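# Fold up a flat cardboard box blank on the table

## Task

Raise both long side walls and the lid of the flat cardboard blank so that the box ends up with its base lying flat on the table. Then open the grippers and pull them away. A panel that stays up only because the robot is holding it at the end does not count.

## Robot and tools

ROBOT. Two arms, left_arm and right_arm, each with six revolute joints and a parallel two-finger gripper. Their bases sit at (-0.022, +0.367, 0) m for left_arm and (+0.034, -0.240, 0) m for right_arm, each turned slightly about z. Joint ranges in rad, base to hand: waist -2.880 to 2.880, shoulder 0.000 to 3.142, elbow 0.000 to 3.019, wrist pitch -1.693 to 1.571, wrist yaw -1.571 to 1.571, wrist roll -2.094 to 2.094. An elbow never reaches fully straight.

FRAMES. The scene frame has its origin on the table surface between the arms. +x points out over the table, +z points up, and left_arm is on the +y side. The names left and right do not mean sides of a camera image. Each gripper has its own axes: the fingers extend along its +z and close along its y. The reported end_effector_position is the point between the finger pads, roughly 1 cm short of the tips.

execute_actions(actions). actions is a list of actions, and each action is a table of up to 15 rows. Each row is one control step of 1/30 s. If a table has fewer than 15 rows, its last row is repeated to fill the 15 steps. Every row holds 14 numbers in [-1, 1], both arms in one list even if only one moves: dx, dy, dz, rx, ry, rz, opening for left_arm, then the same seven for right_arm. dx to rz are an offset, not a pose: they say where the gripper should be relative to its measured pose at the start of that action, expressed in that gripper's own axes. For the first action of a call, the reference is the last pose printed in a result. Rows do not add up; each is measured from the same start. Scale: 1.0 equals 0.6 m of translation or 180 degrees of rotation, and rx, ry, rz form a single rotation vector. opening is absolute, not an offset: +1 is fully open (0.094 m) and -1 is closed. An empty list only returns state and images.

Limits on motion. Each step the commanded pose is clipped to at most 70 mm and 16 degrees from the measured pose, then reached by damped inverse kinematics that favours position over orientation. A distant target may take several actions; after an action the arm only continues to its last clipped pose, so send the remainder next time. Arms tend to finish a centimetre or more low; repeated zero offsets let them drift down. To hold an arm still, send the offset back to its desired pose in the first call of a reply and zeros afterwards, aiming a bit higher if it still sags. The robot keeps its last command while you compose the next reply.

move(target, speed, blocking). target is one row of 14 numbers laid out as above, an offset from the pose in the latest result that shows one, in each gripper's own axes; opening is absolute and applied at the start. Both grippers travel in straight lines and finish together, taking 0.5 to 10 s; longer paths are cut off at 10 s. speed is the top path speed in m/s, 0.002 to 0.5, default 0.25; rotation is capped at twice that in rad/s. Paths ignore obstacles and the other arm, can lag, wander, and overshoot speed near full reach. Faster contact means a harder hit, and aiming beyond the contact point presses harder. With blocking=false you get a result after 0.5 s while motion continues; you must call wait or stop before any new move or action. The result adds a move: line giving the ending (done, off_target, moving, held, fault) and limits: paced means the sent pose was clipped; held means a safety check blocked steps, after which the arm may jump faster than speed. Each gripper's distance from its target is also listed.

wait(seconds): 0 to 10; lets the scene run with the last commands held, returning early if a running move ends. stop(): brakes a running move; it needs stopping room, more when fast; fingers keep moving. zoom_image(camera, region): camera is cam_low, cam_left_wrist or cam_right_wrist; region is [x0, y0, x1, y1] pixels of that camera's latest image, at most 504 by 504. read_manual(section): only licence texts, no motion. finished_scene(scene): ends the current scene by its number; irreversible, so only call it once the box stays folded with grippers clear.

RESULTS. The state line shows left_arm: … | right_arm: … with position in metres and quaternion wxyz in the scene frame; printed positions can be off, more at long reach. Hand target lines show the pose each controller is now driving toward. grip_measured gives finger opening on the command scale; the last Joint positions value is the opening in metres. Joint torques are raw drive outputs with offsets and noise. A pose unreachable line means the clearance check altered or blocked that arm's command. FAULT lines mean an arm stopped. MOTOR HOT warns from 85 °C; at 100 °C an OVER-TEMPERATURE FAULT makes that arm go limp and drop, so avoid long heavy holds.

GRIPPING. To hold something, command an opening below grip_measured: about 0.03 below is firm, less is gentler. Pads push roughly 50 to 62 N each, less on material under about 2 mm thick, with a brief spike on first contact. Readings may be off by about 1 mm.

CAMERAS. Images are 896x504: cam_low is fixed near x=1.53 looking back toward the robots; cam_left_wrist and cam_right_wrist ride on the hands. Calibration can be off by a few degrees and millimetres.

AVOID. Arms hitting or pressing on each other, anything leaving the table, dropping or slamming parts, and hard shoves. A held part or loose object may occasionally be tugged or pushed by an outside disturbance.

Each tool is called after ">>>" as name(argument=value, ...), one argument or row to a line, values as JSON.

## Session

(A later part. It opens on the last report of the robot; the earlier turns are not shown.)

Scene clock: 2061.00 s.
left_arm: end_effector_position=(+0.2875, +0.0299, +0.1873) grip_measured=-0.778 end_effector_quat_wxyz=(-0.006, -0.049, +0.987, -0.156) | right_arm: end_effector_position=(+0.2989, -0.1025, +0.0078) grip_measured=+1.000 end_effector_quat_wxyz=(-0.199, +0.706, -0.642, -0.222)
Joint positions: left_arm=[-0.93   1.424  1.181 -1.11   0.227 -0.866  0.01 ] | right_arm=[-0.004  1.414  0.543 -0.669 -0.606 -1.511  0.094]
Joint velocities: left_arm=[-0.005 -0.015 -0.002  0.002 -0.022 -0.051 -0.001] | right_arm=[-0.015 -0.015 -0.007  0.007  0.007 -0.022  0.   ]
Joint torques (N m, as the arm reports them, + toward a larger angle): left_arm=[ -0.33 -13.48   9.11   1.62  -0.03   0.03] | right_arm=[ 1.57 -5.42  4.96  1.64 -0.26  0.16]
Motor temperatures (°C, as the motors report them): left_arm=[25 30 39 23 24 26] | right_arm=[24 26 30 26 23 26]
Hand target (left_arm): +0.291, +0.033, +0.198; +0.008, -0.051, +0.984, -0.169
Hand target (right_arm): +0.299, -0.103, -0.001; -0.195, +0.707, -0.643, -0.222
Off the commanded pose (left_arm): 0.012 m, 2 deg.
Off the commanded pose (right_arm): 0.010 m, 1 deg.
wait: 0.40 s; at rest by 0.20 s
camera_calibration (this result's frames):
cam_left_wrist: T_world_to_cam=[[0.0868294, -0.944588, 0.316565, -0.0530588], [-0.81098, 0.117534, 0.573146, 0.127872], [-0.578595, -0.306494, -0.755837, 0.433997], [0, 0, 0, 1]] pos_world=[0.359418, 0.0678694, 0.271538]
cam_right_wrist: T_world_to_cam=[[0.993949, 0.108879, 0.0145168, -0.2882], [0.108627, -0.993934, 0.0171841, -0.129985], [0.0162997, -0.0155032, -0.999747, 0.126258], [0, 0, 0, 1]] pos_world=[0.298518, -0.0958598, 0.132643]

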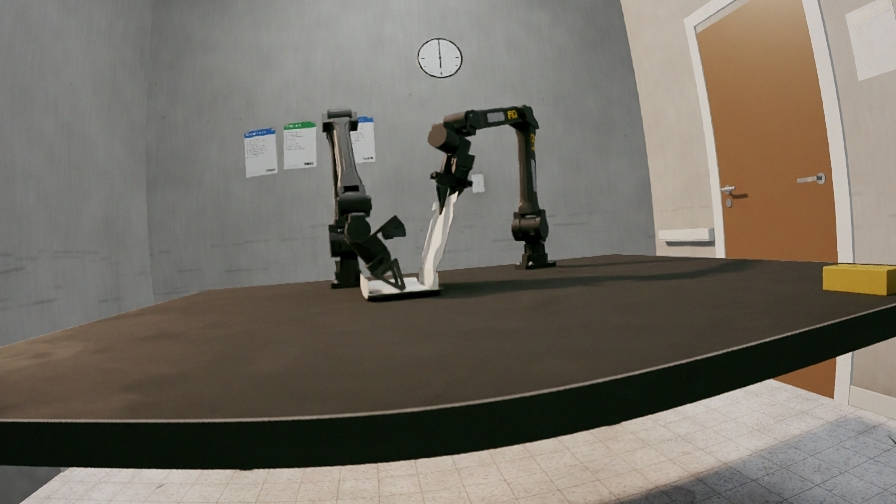

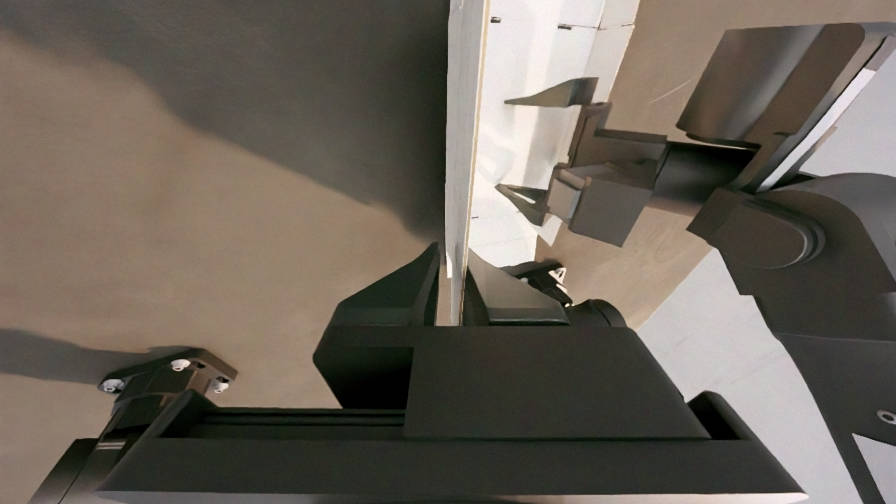

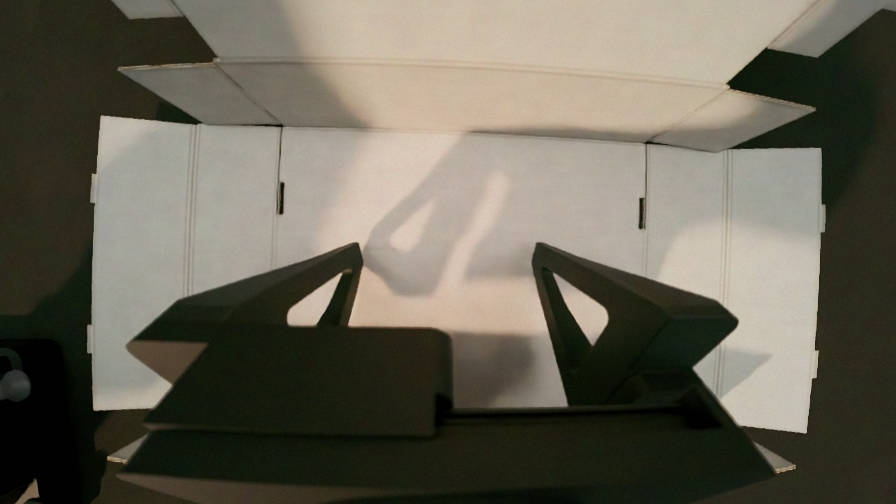

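>>> execute_actions(
  actions=[
    [[-0.006,-0.001,-0.019,0.009,-0.009,0,-0.83,0.0099,-0.0003,0.013,0,0,0,1],[-0.006,-0.001,-0.019,0.009,-0.009,0,-0.88,0.0099,-0.0003,0.013,0,0,0,1],[-0.006,-0.001,-0.019,0.009,-0.009,0,-0.92,0.0099,-0.0003,0.013,0,0,0,1],[-0.006,-0.001,-0.019,0.009,-0.009,0,-0.95,0.0099,-0.0003,0.013,0,0,0,1],[-0.006,-0.001,-0.019,0.009,-0.009,0,-0.98,0.0099,-0.0003,0.013,0,0,0,1],[-0.006,-0.001,-0.019,0.009,-0.009,0,-1,0.0099,-0.0003,0.013,0,0,0,1],[-0.006,0.001,-0.019,0.008,-0.009,0,-1,0.0099,-0.0003,0.013,0,0,0,1],[-0.006,0.004,-0.019,0.007,-0.009,0,-1,0.0099,-0.0003,0.013,0,0,0,1],[-0.006,0.008,-0.019,0.006,-0.009,0,-1,0.0099,-0.0003,0.013,0,0,0,1],[-0.006,0.012,-0.019,0.005,-0.009,0,-1,0.0099,-0.0003,0.013,0,0,0,1],[-0.006,0.016,-0.019,0.004,-0.009,0,-1,0.0099,-0.0003,0.013,0,0,0,1],[-0.006,0.020,-0.019,0.003,-0.009,0,-1,0.0099,-0.0003,0.013,0,0,0,1],[-0.006,0.024,-0.019,0.002,-0.009,0,-1,0.0099,-0.0003,0.013,0,0,0,1],[-0.006,0.028,-0.019,0.001,-0.009,0,-1,0.0099,-0.0003,0.013,0,0,0,1],[-0.006,0.031,-0.019,0.000,-0.009,0,-1,0.0099,-0.0003,0.013,0,0,0,1]],
  ],
)

>>> wait(
  seconds=0.4,
)

>>> zoom_image(
  camera="cam_low",
  region=[340, 160, 510, 310],
)

Scene clock: 2089.07 s.
left_arm: end_effector_position=(+0.2861, +0.0365, +0.1864) grip_measured=-0.985 end_effector_quat_wxyz=(-0.004, -0.047, +0.987, -0.155) | right_arm: end_effector_position=(+0.3008, -0.1010, +0.0083) grip_measured=+1.000 end_effector_quat_wxyz=(-0.206, +0.706, -0.640, -0.222)
Joint positions: left_arm=[-0.922  1.409  1.164 -1.108  0.223 -0.855  0.001] | right_arm=[-0.004  1.415  0.542 -0.657 -0.615 -1.511  0.094]
Joint velocities: left_arm=[ 0.063 -0.083 -0.115  0.007  0.022  0.168 -0.   ] | right_arm=[ 0.005  0.024 -0.007  0.022 -0.095 -0.066  0.   ]
Joint torques (N m, as the arm reports them, + toward a larger angle): left_arm=[  0.11 -12.71   8.67   0.83  -0.54   0.09] | right_arm=[ 1.34 -5.56  4.79  1.45 -0.18  0.13]
Motor temperatures (°C, as the motors report them): left_arm=[25 30 38 23 23 26] | right_arm=[24 25 30 26 23 26]
Hand target (left_arm): +0.289, +0.051, +0.192; +0.007, -0.051, +0.987, -0.155
Hand target (right_arm): +0.299, -0.103, -0.001; -0.199, +0.706, -0.642, -0.222
Off the commanded pose (left_arm): 0.016 m, 1 deg.
Off the commanded pose (right_arm): 0.011 m, 1 deg.
camera_calibration (this result's frames):
cam_left_wrist: T_world_to_cam=[[0.083025, -0.945653, 0.314401, -0.0449102], [-0.814038, 0.117631, 0.568776, 0.128138], [-0.574847, -0.303157, -0.760031, 0.434141], [0, 0, 0, 1]] pos_world=[0.357603, 0.0740703, 0.271199]
cam_right_wrist: T_world_to_cam=[[0.993732, 0.10899, 0.0248645, -0.290281], [0.108821, -0.994029, 0.00802516, -0.128673], [0.0255907, -0.00526906, -0.999659, 0.125051], [0, 0, 0, 1]] pos_world=[0.299263, -0.0956078, 0.133258]

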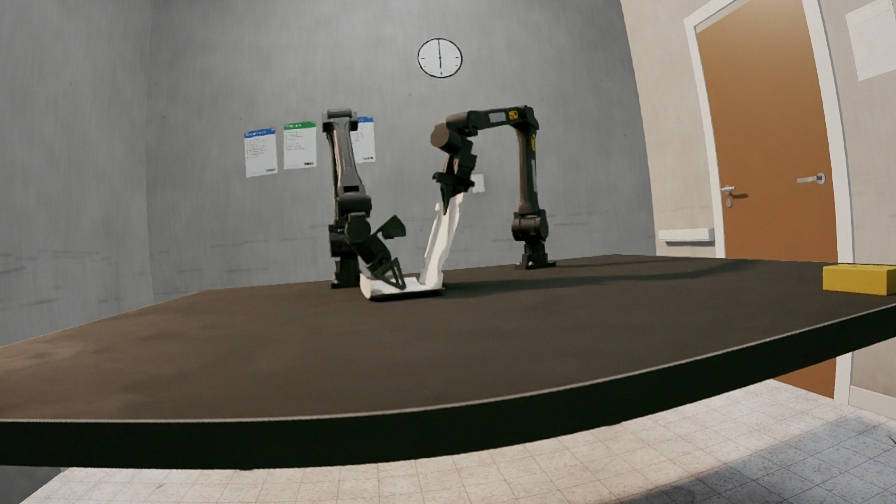

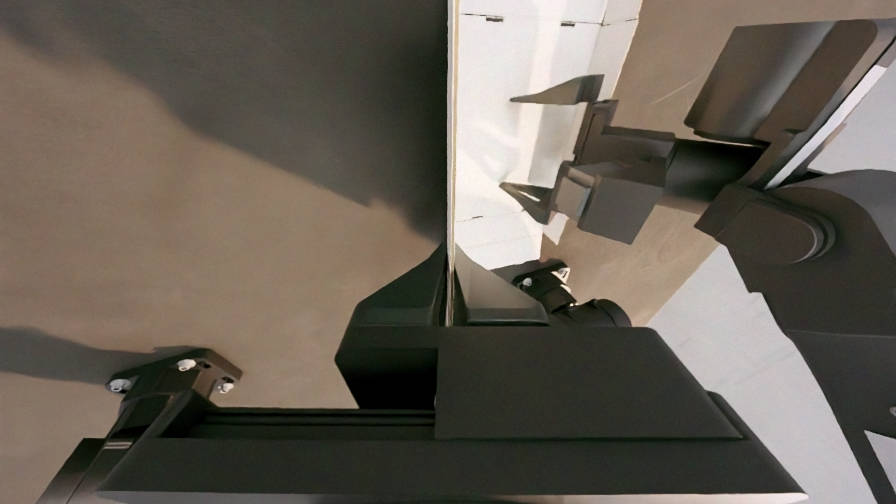

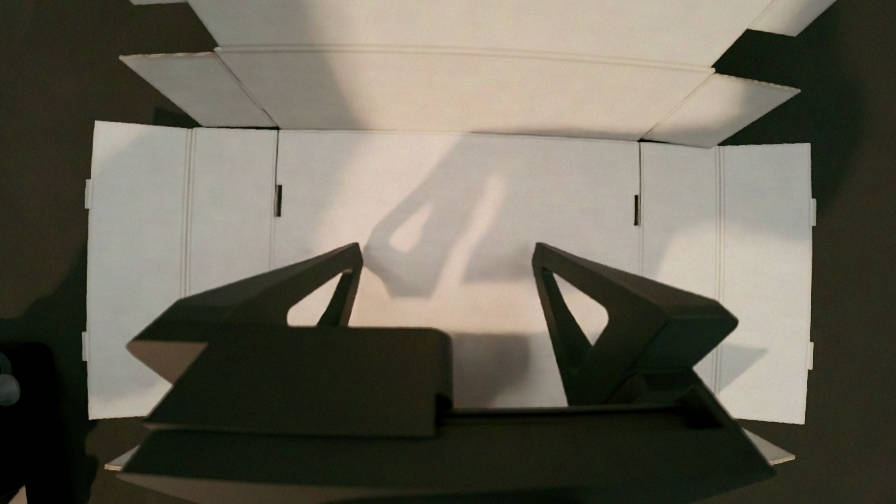

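Scene clock: 2089.47 s.
left_arm: end_effector_position=(+0.2859, +0.0399, +0.1855) grip_measured=-0.985 end_effector_quat_wxyz=(-0.004, -0.048, +0.987, -0.154) | right_arm: end_effector_position=(+0.3009, -0.1009, +0.0083) grip_measured=+1.000 end_effector_quat_wxyz=(-0.206, +0.706, -0.639, -0.223)
Joint positions: left_arm=[-0.917  1.404  1.157 -1.108  0.223 -0.851  0.001] | right_arm=[-0.004  1.415  0.542 -0.656 -0.615 -1.511  0.094]
Joint velocities: left_arm=[-0.005 -0.005  0.002  0.002 -0.051  0.051 -0.   ] | right_arm=[-0.005  0.005  0.007  0.002  0.051 -0.095  0.   ]
Joint torques (N m, as the arm reports them, + toward a larger angle): left_arm=[  0.11 -12.93   8.68   0.9   -0.54   0.15] | right_arm=[ 1.31 -5.58  4.75  1.44 -0.15  0.13]
Motor temperatures (°C, as the motors report them): left_arm=[25 30 38 23 23 26] | right_arm=[24 25 30 26 23 26]
Hand target (left_arm): +0.289, +0.051, +0.192; +0.007, -0.051, +0.987, -0.155
Hand target (right_arm): +0.299, -0.103, -0.001; -0.199, +0.706, -0.642, -0.222
Off the commanded pose (left_arm): 0.014 m, 1 deg.
Off the commanded pose (right_arm): 0.011 m, 1 deg.
wait: 0.40 s; at rest by 0.23 s
camera_calibration (this result's frames):
cam_left_wrist: T_world_to_cam=[[0.0840491, -0.946062, 0.312895, -0.0413533], [-0.813978, 0.115942, 0.569208, 0.128059], [-0.574784, -0.302531, -0.760328, 0.43435], [0, 0, 0, 1]] pos_world=[0.35737, 0.0774341, 0.270296]
cam_right_wrist: T_world_to_cam=[[0.993722, 0.109001, 0.0252175, -0.290389], [0.108851, -0.994032, 0.00724925, -0.128564], [0.0258572, -0.0044588, -0.999656, 0.125032], [0, 0, 0, 1]] pos_world=[0.299327, -0.0955864, 0.133244]

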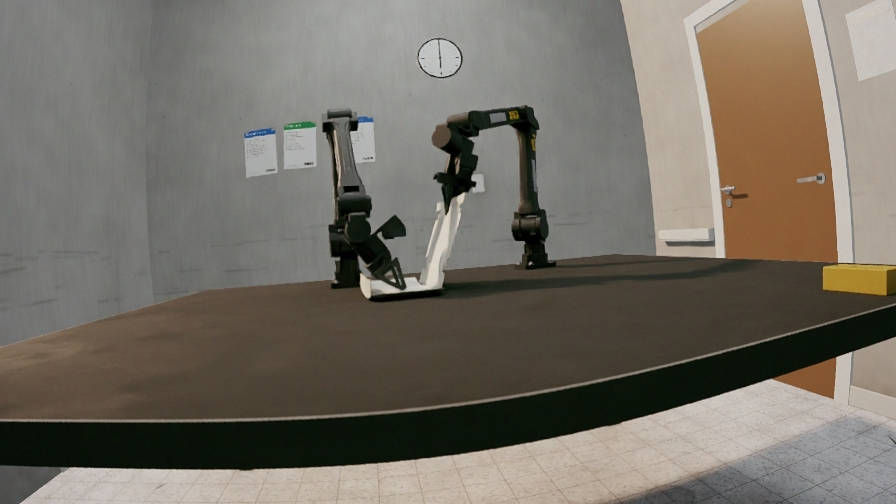

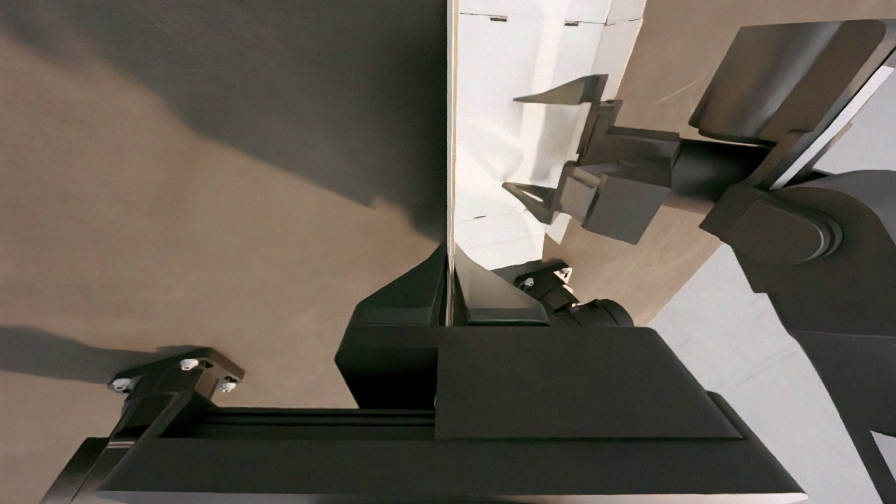

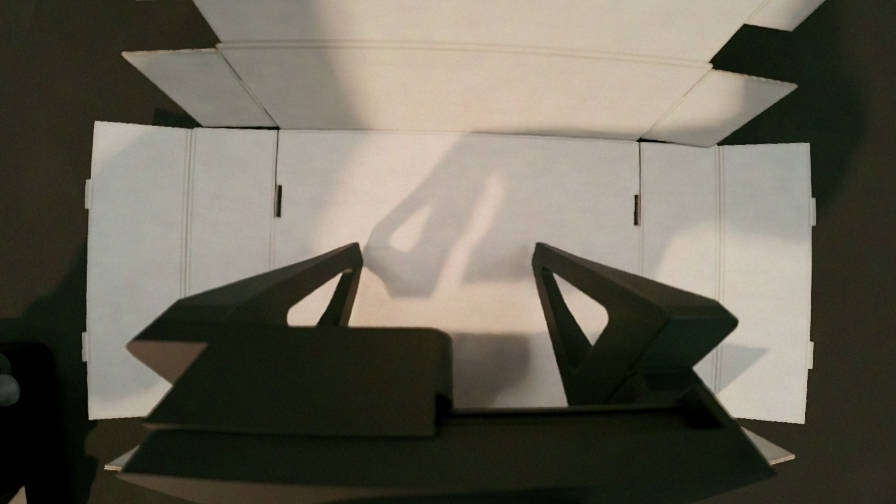

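Region (340, 160, 510, 310) of cam_low's 896x504 image, scaled by 2.965, with more detail than that image has; it fills the top 445 rows of this view, and the rest is white.

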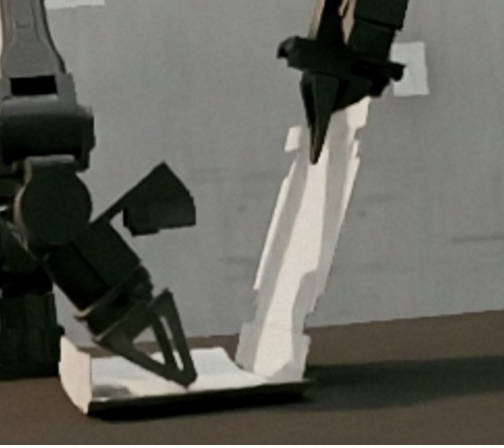

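>>> execute_actions(
  actions=[
    [[-0.0066,0.015,-0.016,0.000,-0.007,-0.001,-1,0.0123,0.0033,0.0124,-0.0023,0.0037,0.0022,1],[-0.0066,0.017,-0.016,-0.001,-0.007,-0.001,-1,0.0123,0.0033,0.0124,-0.0023,0.0037,0.0022,1],[-0.0066,0.019,-0.016,-0.002,-0.007,-0.001,-1,0.0123,0.0033,0.0124,-0.0023,0.0037,0.0022,1],[-0.0066,0.021,-0.016,-0.003,-0.007,-0.001,-1,0.0123,0.0033,0.0124,-0.0023,0.0037,0.0022,1],[-0.0066,0.023,-0.0158,-0.004,-0.007,-0.001,-1,0.0123,0.0033,0.0124,-0.0023,0.0037,0.0022,1],[-0.0066,0.025,-0.0155,-0.005,-0.007,-0.001,-1,0.0123,0.0033,0.0124,-0.0023,0.0037,0.0022,1],[-0.0066,0.027,-0.015,-0.006,-0.007,-0.001,-1,0.0123,0.0033,0.0124,-0.0023,0.0037,0.0022,1],[-0.0066,0.029,-0.0145,-0.007,-0.007,-0.001,-1,0.0123,0.0033,0.0124,-0.0023,0.0037,0.0022,1],[-0.0066,0.031,-0.0138,-0.008,-0.007,-0.001,-1,0.0123,0.0033,0.0124,-0.0023,0.0037,0.0022,1],[-0.0066,0.033,-0.013,-0.009,-0.007,-0.001,-1,0.0123,0.0033,0.0124,-0.0023,0.0037,0.0022,1],[-0.0066,0.035,-0.012,-0.010,-0.007,-0.001,-1,0.0123,0.0033,0.0124,-0.0023,0.0037,0.0022,1],[-0.0066,0.0365,-0.011,-0.011,-0.007,-0.001,-1,0.0123,0.0033,0.0124,-0.0023,0.0037,0.0022,1],[-0.0066,0.038,-0.010,-0.012,-0.007,-0.001,-1,0.0123,0.0033,0.0124,-0.0023,0.0037,0.0022,1],[-0.0066,0.039,-0.009,-0.012,-0.007,-0.001,-1,0.0123,0.0033,0.0124,-0.0023,0.0037,0.0022,1],[-0.0066,0.040,-0.008,-0.012,-0.007,-0.001,-1,0.0123,0.0033,0.0124,-0.0023,0.0037,0.0022,1]],
  ],
)

>>> wait(
  seconds=0.4,
)

>>> zoom_image(
  camera="cam_low",
  region=[340, 160, 510, 310],
)

Scene clock: 2117.70 s.
left_arm: end_effector_position=(+0.2857, +0.0464, +0.1827) grip_measured=-0.985 end_effector_quat_wxyz=(+0.001, -0.046, +0.988, -0.146) | right_arm: end_effector_position=(+0.3011, -0.1008, +0.0083) grip_measured=+1.000 end_effector_quat_wxyz=(-0.206, +0.705, -0.641, -0.223)
Joint positions: left_arm=[-0.912  1.398  1.145 -1.109  0.208 -0.841  0.001] | right_arm=[-0.004  1.415  0.542 -0.655 -0.615 -1.507  0.094]
Joint velocities: left_arm=[ 0.015 -0.005 -0.027  0.002  0.081  0.022 -0.   ] | right_arm=[-0.015  0.005 -0.017  0.007 -0.051 -0.022  0.   ]
Joint torques (N m, as the arm reports them, + toward a larger angle): left_arm=[ -0.25 -12.56   8.1    0.26  -0.99   0.21] | right_arm=[ 1.44 -5.73  4.7   1.48 -0.06  0.12]
Motor temperatures (°C, as the motors report them): left_arm=[25 30 38 23 24 26] | right_arm=[24 25 30 26 23 26]
Hand target (left_arm): +0.288, +0.064, +0.182; +0.006, -0.051, +0.990, -0.135
Hand target (right_arm): +0.299, -0.103, -0.001; -0.199, +0.706, -0.642, -0.221
Off the commanded pose (left_arm): 0.018 m, 2 deg.
Off the commanded pose (right_arm): 0.011 m, 1 deg.
camera_calibration (this result's frames):
cam_left_wrist: T_world_to_cam=[[0.080089, -0.951113, 0.298279, -0.0303529], [-0.81832, 0.108126, 0.564501, 0.131149], [-0.569156, -0.289298, -0.769654, 0.433585], [0, 0, 0, 1]] pos_world=[0.35653, 0.0823853, 0.26873]
cam_right_wrist: T_world_to_cam=[[0.994044, 0.106217, 0.0243766, -0.291004], [0.106072, -0.994333, 0.00716371, -0.127748], [0.0249993, -0.00453538, -0.999677, 0.125287], [0, 0, 0, 1]] pos_world=[0.29969, -0.0955458, 0.133256]

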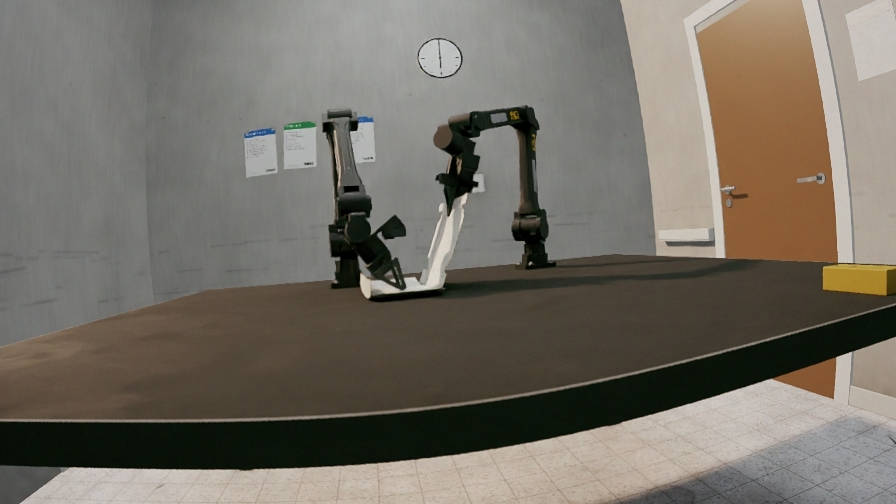

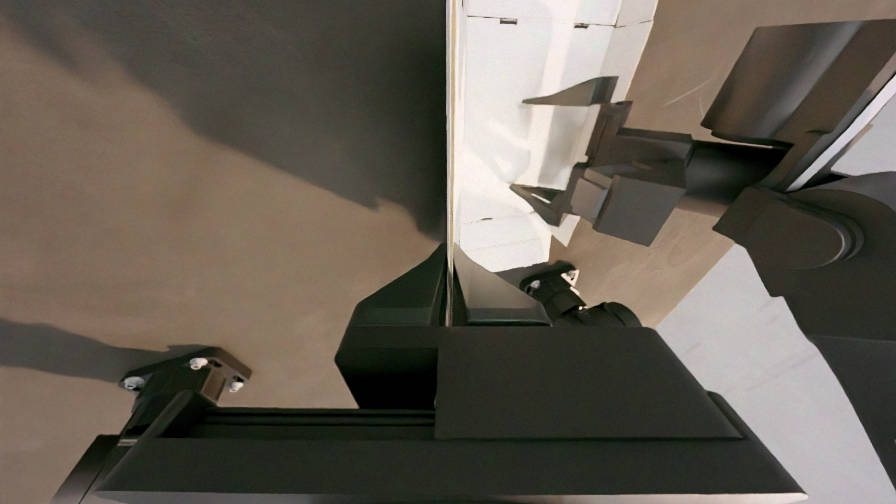

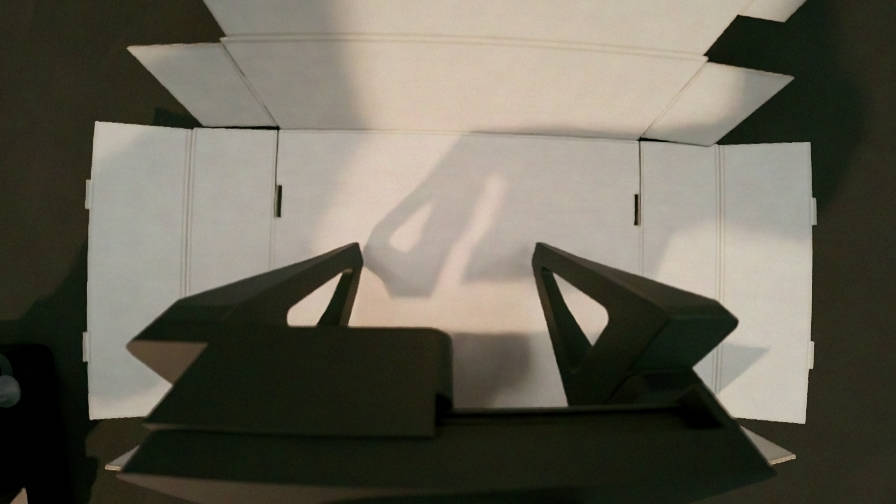

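Scene clock: 2118.10 s.
left_arm: end_effector_position=(+0.2856, +0.0476, +0.1823) grip_measured=-0.985 end_effector_quat_wxyz=(+0.000, -0.046, +0.988, -0.146) | right_arm: end_effector_position=(+0.3011, -0.1008, +0.0083) grip_measured=+1.000 end_effector_quat_wxyz=(-0.206, +0.705, -0.641, -0.223)
Joint positions: left_arm=[-0.91   1.396  1.142 -1.109  0.208 -0.839  0.001] | right_arm=[-0.004  1.415  0.542 -0.655 -0.615 -1.507  0.094]
Joint velocities: left_arm=[-0.015 -0.015 -0.017 -0.002  0.007  0.037  0.002] | right_arm=[-0.005 -0.015 -0.012 -0.002 -0.007  0.007  0.   ]
Joint torques (N m, as the arm reports them, + toward a larger angle): left_arm=[  0.89 -12.01   8.06   0.33  -0.99   0.22] | right_arm=[ 1.47 -5.67  4.7   1.47 -0.07  0.12]
Motor temperatures (°C, as the motors report them): left_arm=[25 30 38 23 24 26] | right_arm=[24 25 30 26 23 26]
Hand target (left_arm): +0.288, +0.064, +0.182; +0.006, -0.051, +0.990, -0.135
Hand target (right_arm): +0.299, -0.103, -0.001; -0.199, +0.706, -0.642, -0.221
Off the commanded pose (left_arm): 0.017 m, 2 deg.
Off the commanded pose (right_arm): 0.011 m, 1 deg.
wait: 0.40 s; at rest by 0.17 s
camera_calibration (this result's frames):
cam_left_wrist: T_world_to_cam=[[0.0802578, -0.95134, 0.297507, -0.0289293], [-0.818155, 0.107616, 0.564838, 0.131109], [-0.569369, -0.288739, -0.769707, 0.433551], [0, 0, 0, 1]] pos_world=[0.35644, 0.0835521, 0.268258]
cam_right_wrist: T_world_to_cam=[[0.994044, 0.106217, 0.0243766, -0.291004], [0.106072, -0.994333, 0.00716371, -0.127748], [0.0249993, -0.00453538, -0.999677, 0.125287], [0, 0, 0, 1]] pos_world=[0.29969, -0.0955458, 0.133256]

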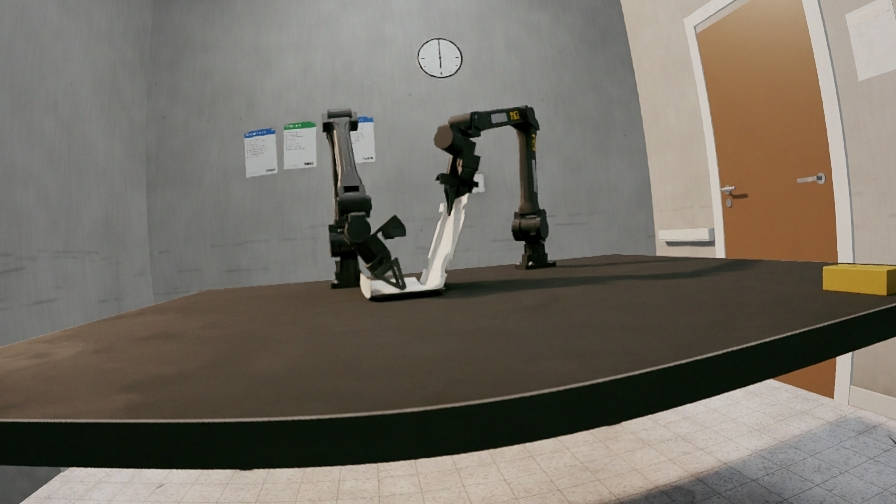

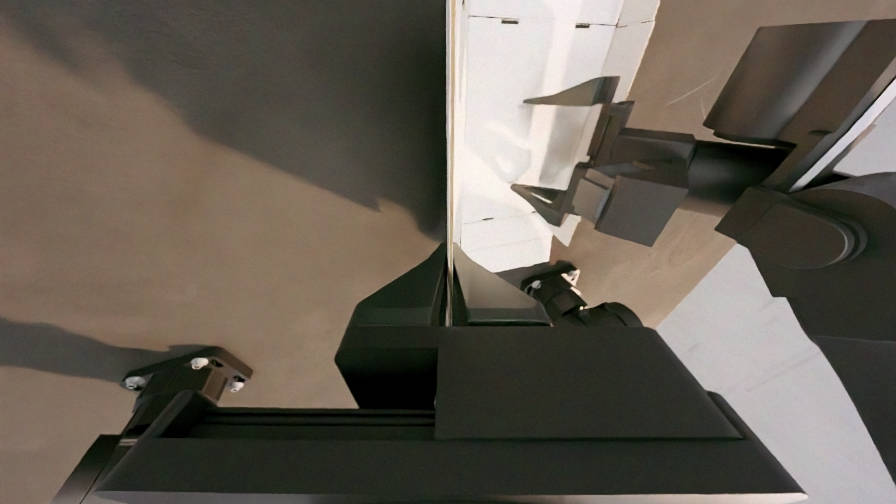

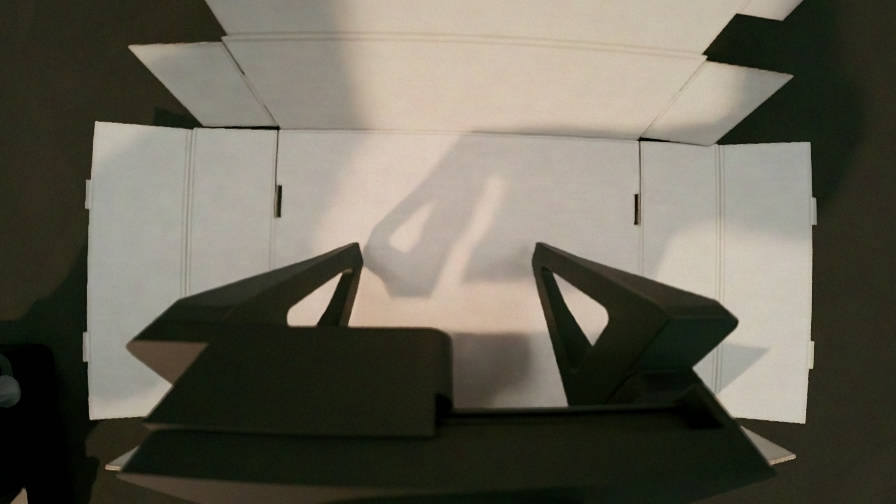

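Region (340, 160, 510, 310) of cam_low's 896x504 image, scaled by 2.965, with more detail than that image has; it fills the top 445 rows of this view, and the rest is white.

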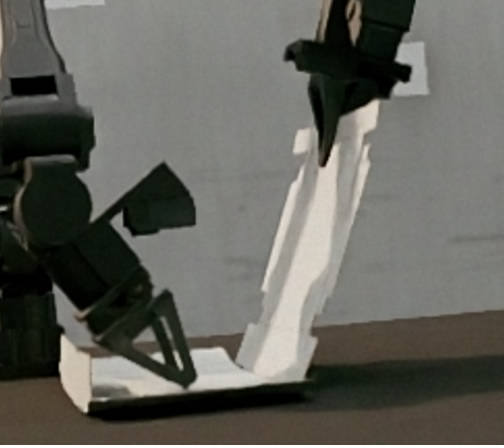

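>>> execute_actions(
  actions=[
    [[-0.0065,0.0275,-0.0065,-0.007,-0.0045,-0.0025,-1,0.0125,0.0036,0.0123,-0.0025,0.0035,0.001,1],[-0.0065,0.0292,-0.0055,-0.007,-0.0045,-0.0025,-1,0.0125,0.0036,0.0123,-0.0025,0.0035,0.001,1],[-0.0065,0.031,-0.0043,-0.007,-0.0045,-0.0025,-1,0.0125,0.0036,0.0123,-0.0025,0.0035,0.001,1],[-0.0066,0.0328,-0.003,-0.007,-0.0045,-0.0025,-1,0.0125,0.0036,0.0123,-0.0025,0.0035,0.001,1],[-0.0066,0.0346,-0.0017,-0.007,-0.0045,-0.0025,-1,0.0125,0.0036,0.0123,-0.0025,0.0035,0.001,1],[-0.0066,0.0364,-0.0004,-0.007,-0.0045,-0.0025,-1,0.0125,0.0036,0.0123,-0.0025,0.0035,0.001,1],[-0.0066,0.0382,0.001,-0.007,-0.0045,-0.0025,-1,0.0125,0.0036,0.0123,-0.0025,0.0035,0.001,1],[-0.0067,0.040,0.0024,-0.007,-0.0045,-0.0025,-1,0.0125,0.0036,0.0123,-0.0025,0.0035,0.001,1],[-0.0067,0.0417,0.0038,-0.007,-0.0045,-0.0025,-1,0.0125,0.0036,0.0123,-0.0025,0.0035,0.001,1],[-0.0067,0.0434,0.0053,-0.007,-0.0045,-0.0025,-1,0.0125,0.0036,0.0123,-0.0025,0.0035,0.001,1],[-0.0067,0.045,0.0068,-0.007,-0.0045,-0.0025,-1,0.0125,0.0036,0.0123,-0.0025,0.0035,0.001,1],[-0.0068,0.0466,0.0083,-0.007,-0.0045,-0.0025,-1,0.0125,0.0036,0.0123,-0.0025,0.0035,0.001,1],[-0.0068,0.0482,0.0098,-0.007,-0.0045,-0.0025,-1,0.0125,0.0036,0.0123,-0.0025,0.0035,0.001,1],[-0.0068,0.0497,0.0113,-0.007,-0.0045,-0.0025,-1,0.0125,0.0036,0.0123,-0.0025,0.0035,0.001,1],[-0.0068,0.051,0.0128,-0.007,-0.0045,-0.0025,-1,0.0125,0.0036,0.0123,-0.0025,0.0035,0.001,1]],
  ],
)

>>> wait(
  seconds=0.4,
)

>>> zoom_image(
  camera="cam_low",
  region=[340, 160, 510, 310],
)

Scene clock: 2156.33 s.
left_arm: end_effector_position=(+0.2842, +0.0593, +0.1759) grip_measured=-0.985 end_effector_quat_wxyz=(+0.003, -0.048, +0.988, -0.146) | right_arm: end_effector_position=(+0.3012, -0.1008, +0.0083) grip_measured=+1.000 end_effector_quat_wxyz=(-0.206, +0.705, -0.640, -0.222)
Joint positions: left_arm=[-0.893  1.376  1.105 -1.092  0.207 -0.824  0.001] | right_arm=[-0.004  1.415  0.542 -0.655 -0.615 -1.507  0.094]
Joint velocities: left_arm=[ 0.034 -0.054 -0.076  0.051 -0.022 -0.007  0.   ] | right_arm=[-0.015 -0.024 -0.007 -0.012  0.081 -0.007  0.   ]
Joint torques (N m, as the arm reports them, + toward a larger angle): left_arm=[  0.29 -10.96   7.25   1.23  -0.85   0.28] | right_arm=[ 1.37 -5.66  4.7   1.45 -0.1   0.11]
Motor temperatures (°C, as the motors report them): left_arm=[25 30 38 23 24 26] | right_arm=[24 25 29 26 23 26]
Hand target (left_arm): +0.287, +0.075, +0.166; +0.006, -0.052, +0.990, -0.134
Hand target (right_arm): +0.299, -0.103, -0.001; -0.199, +0.707, -0.642, -0.222
Off the commanded pose (left_arm): 0.019 m, 1 deg.
Off the commanded pose (right_arm): 0.011 m, 1 deg.
camera_calibration (this result's frames):
cam_left_wrist: T_world_to_cam=[[0.0826975, -0.951015, 0.29788, -0.0166252], [-0.821403, 0.104212, 0.560746, 0.134184], [-0.564321, -0.291052, -0.772548, 0.430445], [0, 0, 0, 1]] pos_world=[0.354503, 0.0954875, 0.262249]
cam_right_wrist: T_world_to_cam=[[0.994035, 0.106215, 0.0247576, -0.291087], [0.106069, -0.994333, 0.0071485, -0.127743], [0.0253766, -0.00447984, -0.999668, 0.125181], [0, 0, 0, 1]] pos_world=[0.299723, -0.0955409, 0.133259]

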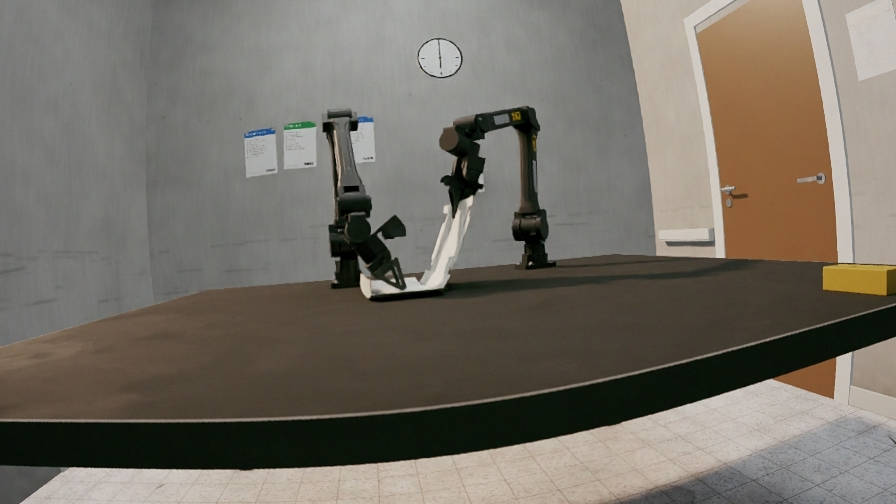

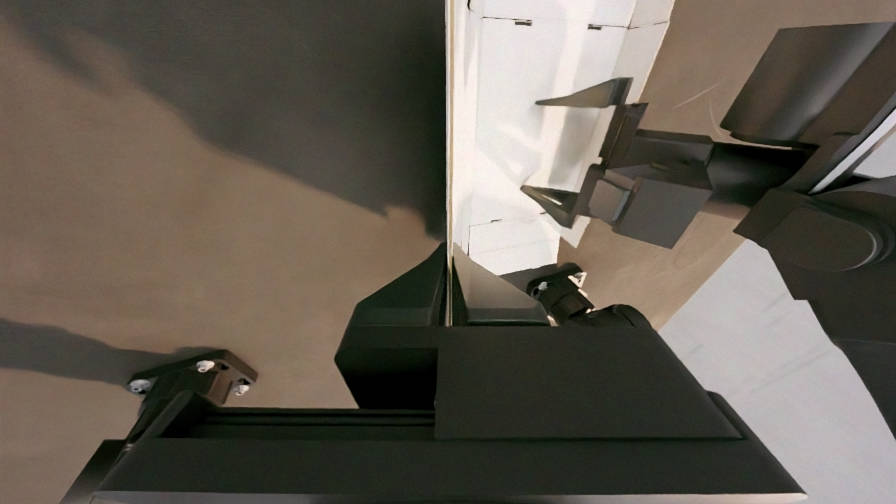

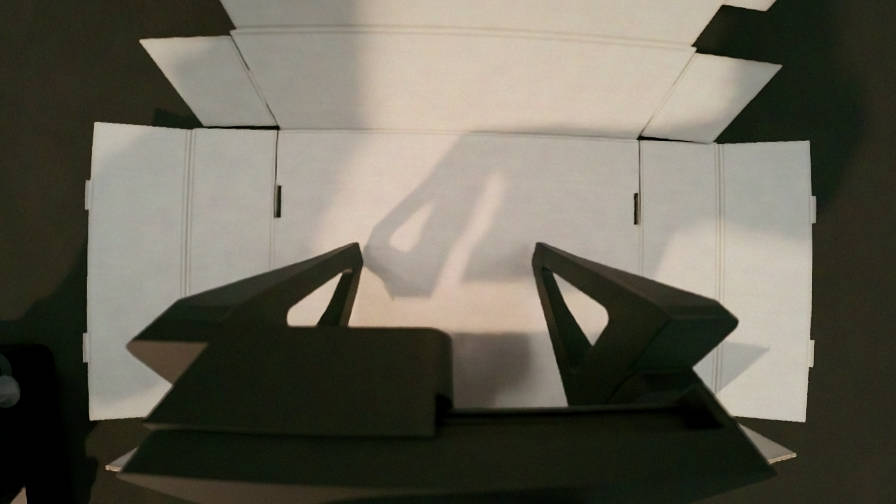

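Scene clock: 2156.73 s.
left_arm: end_effector_position=(+0.2841, +0.0606, +0.1751) grip_measured=-0.985 end_effector_quat_wxyz=(+0.004, -0.048, +0.988, -0.146) | right_arm: end_effector_position=(+0.3012, -0.1008, +0.0083) grip_measured=+1.000 end_effector_quat_wxyz=(-0.206, +0.705, -0.640, -0.222)
Joint positions: left_arm=[-0.89   1.373  1.1   -1.088  0.208 -0.821  0.001] | right_arm=[-0.004  1.415  0.542 -0.655 -0.615 -1.507  0.094]
Joint velocities: left_arm=[-0.005  0.005  0.002 -0.012  0.125 -0.051  0.   ] | right_arm=[-0.015 -0.015  0.007 -0.002  0.007 -0.007  0.   ]
Joint torques (N m, as the arm reports them, + toward a larger angle): left_arm=[  0.59 -10.61   7.33   1.1   -0.87   0.23] | right_arm=[ 1.39 -5.7   4.7   1.46 -0.09  0.11]
Motor temperatures (°C, as the motors report them): left_arm=[25 30 37 23 24 26] | right_arm=[24 25 29 26 23 26]
Hand target (left_arm): +0.287, +0.074, +0.166; +0.006, -0.051, +0.990, -0.134
Hand target (right_arm): +0.299, -0.103, -0.001; -0.199, +0.707, -0.642, -0.222
Off the commanded pose (left_arm): 0.017 m, 1 deg.
Off the commanded pose (right_arm): 0.011 m, 1 deg.
wait: 0.40 s; at rest by 0.20 s
camera_calibration (this result's frames):
cam_left_wrist: T_world_to_cam=[[0.0816569, -0.95086, 0.29866, -0.0149324], [-0.822012, 0.105197, 0.559669, 0.134664], [-0.563585, -0.291203, -0.773028, 0.430005], [0, 0, 0, 1]] pos_world=[0.354259, 0.0968537, 0.261499]
cam_right_wrist: T_world_to_cam=[[0.994035, 0.106215, 0.0247576, -0.291087], [0.106069, -0.994333, 0.0071485, -0.127743], [0.0253766, -0.00447984, -0.999668, 0.125181], [0, 0, 0, 1]] pos_world=[0.299723, -0.0955409, 0.133259]

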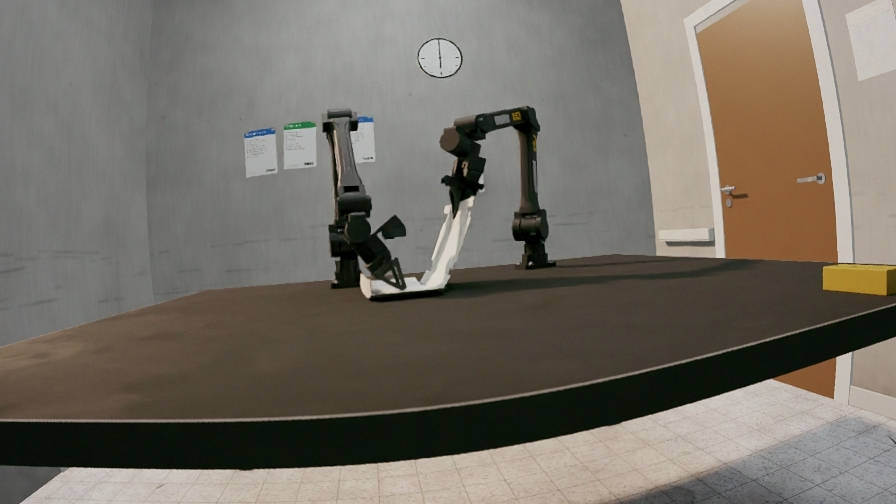

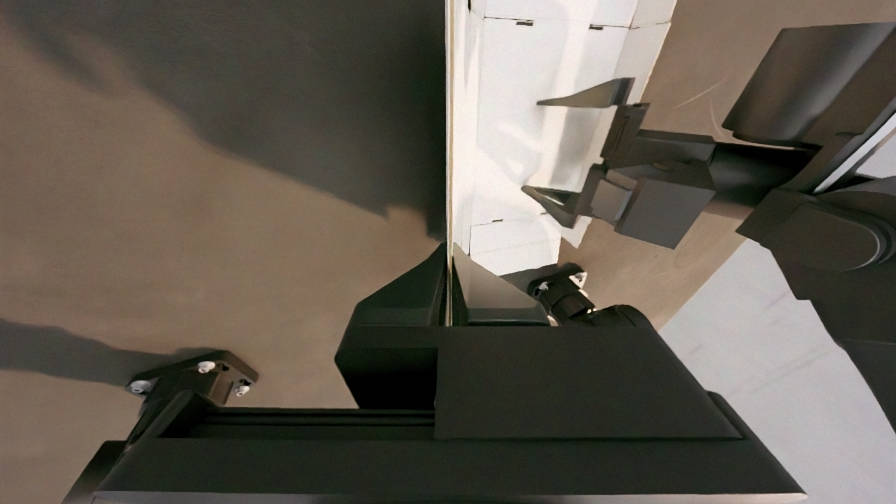

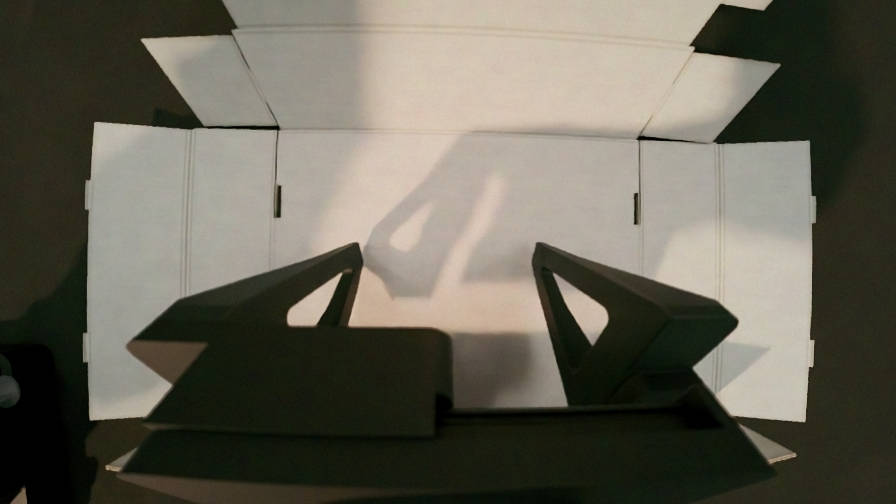

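Region (340, 160, 510, 310) of cam_low's 896x504 image, scaled by 2.965, with more detail than that image has; it fills the top 445 rows of this view, and the rest is white.

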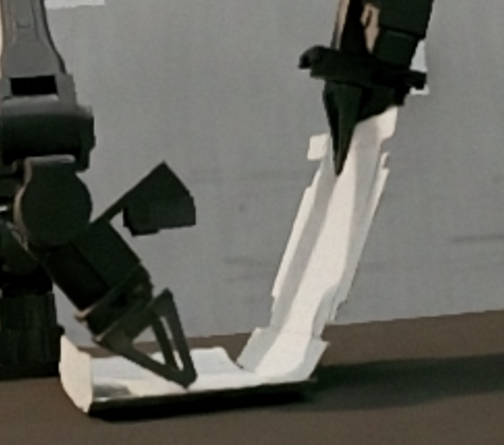

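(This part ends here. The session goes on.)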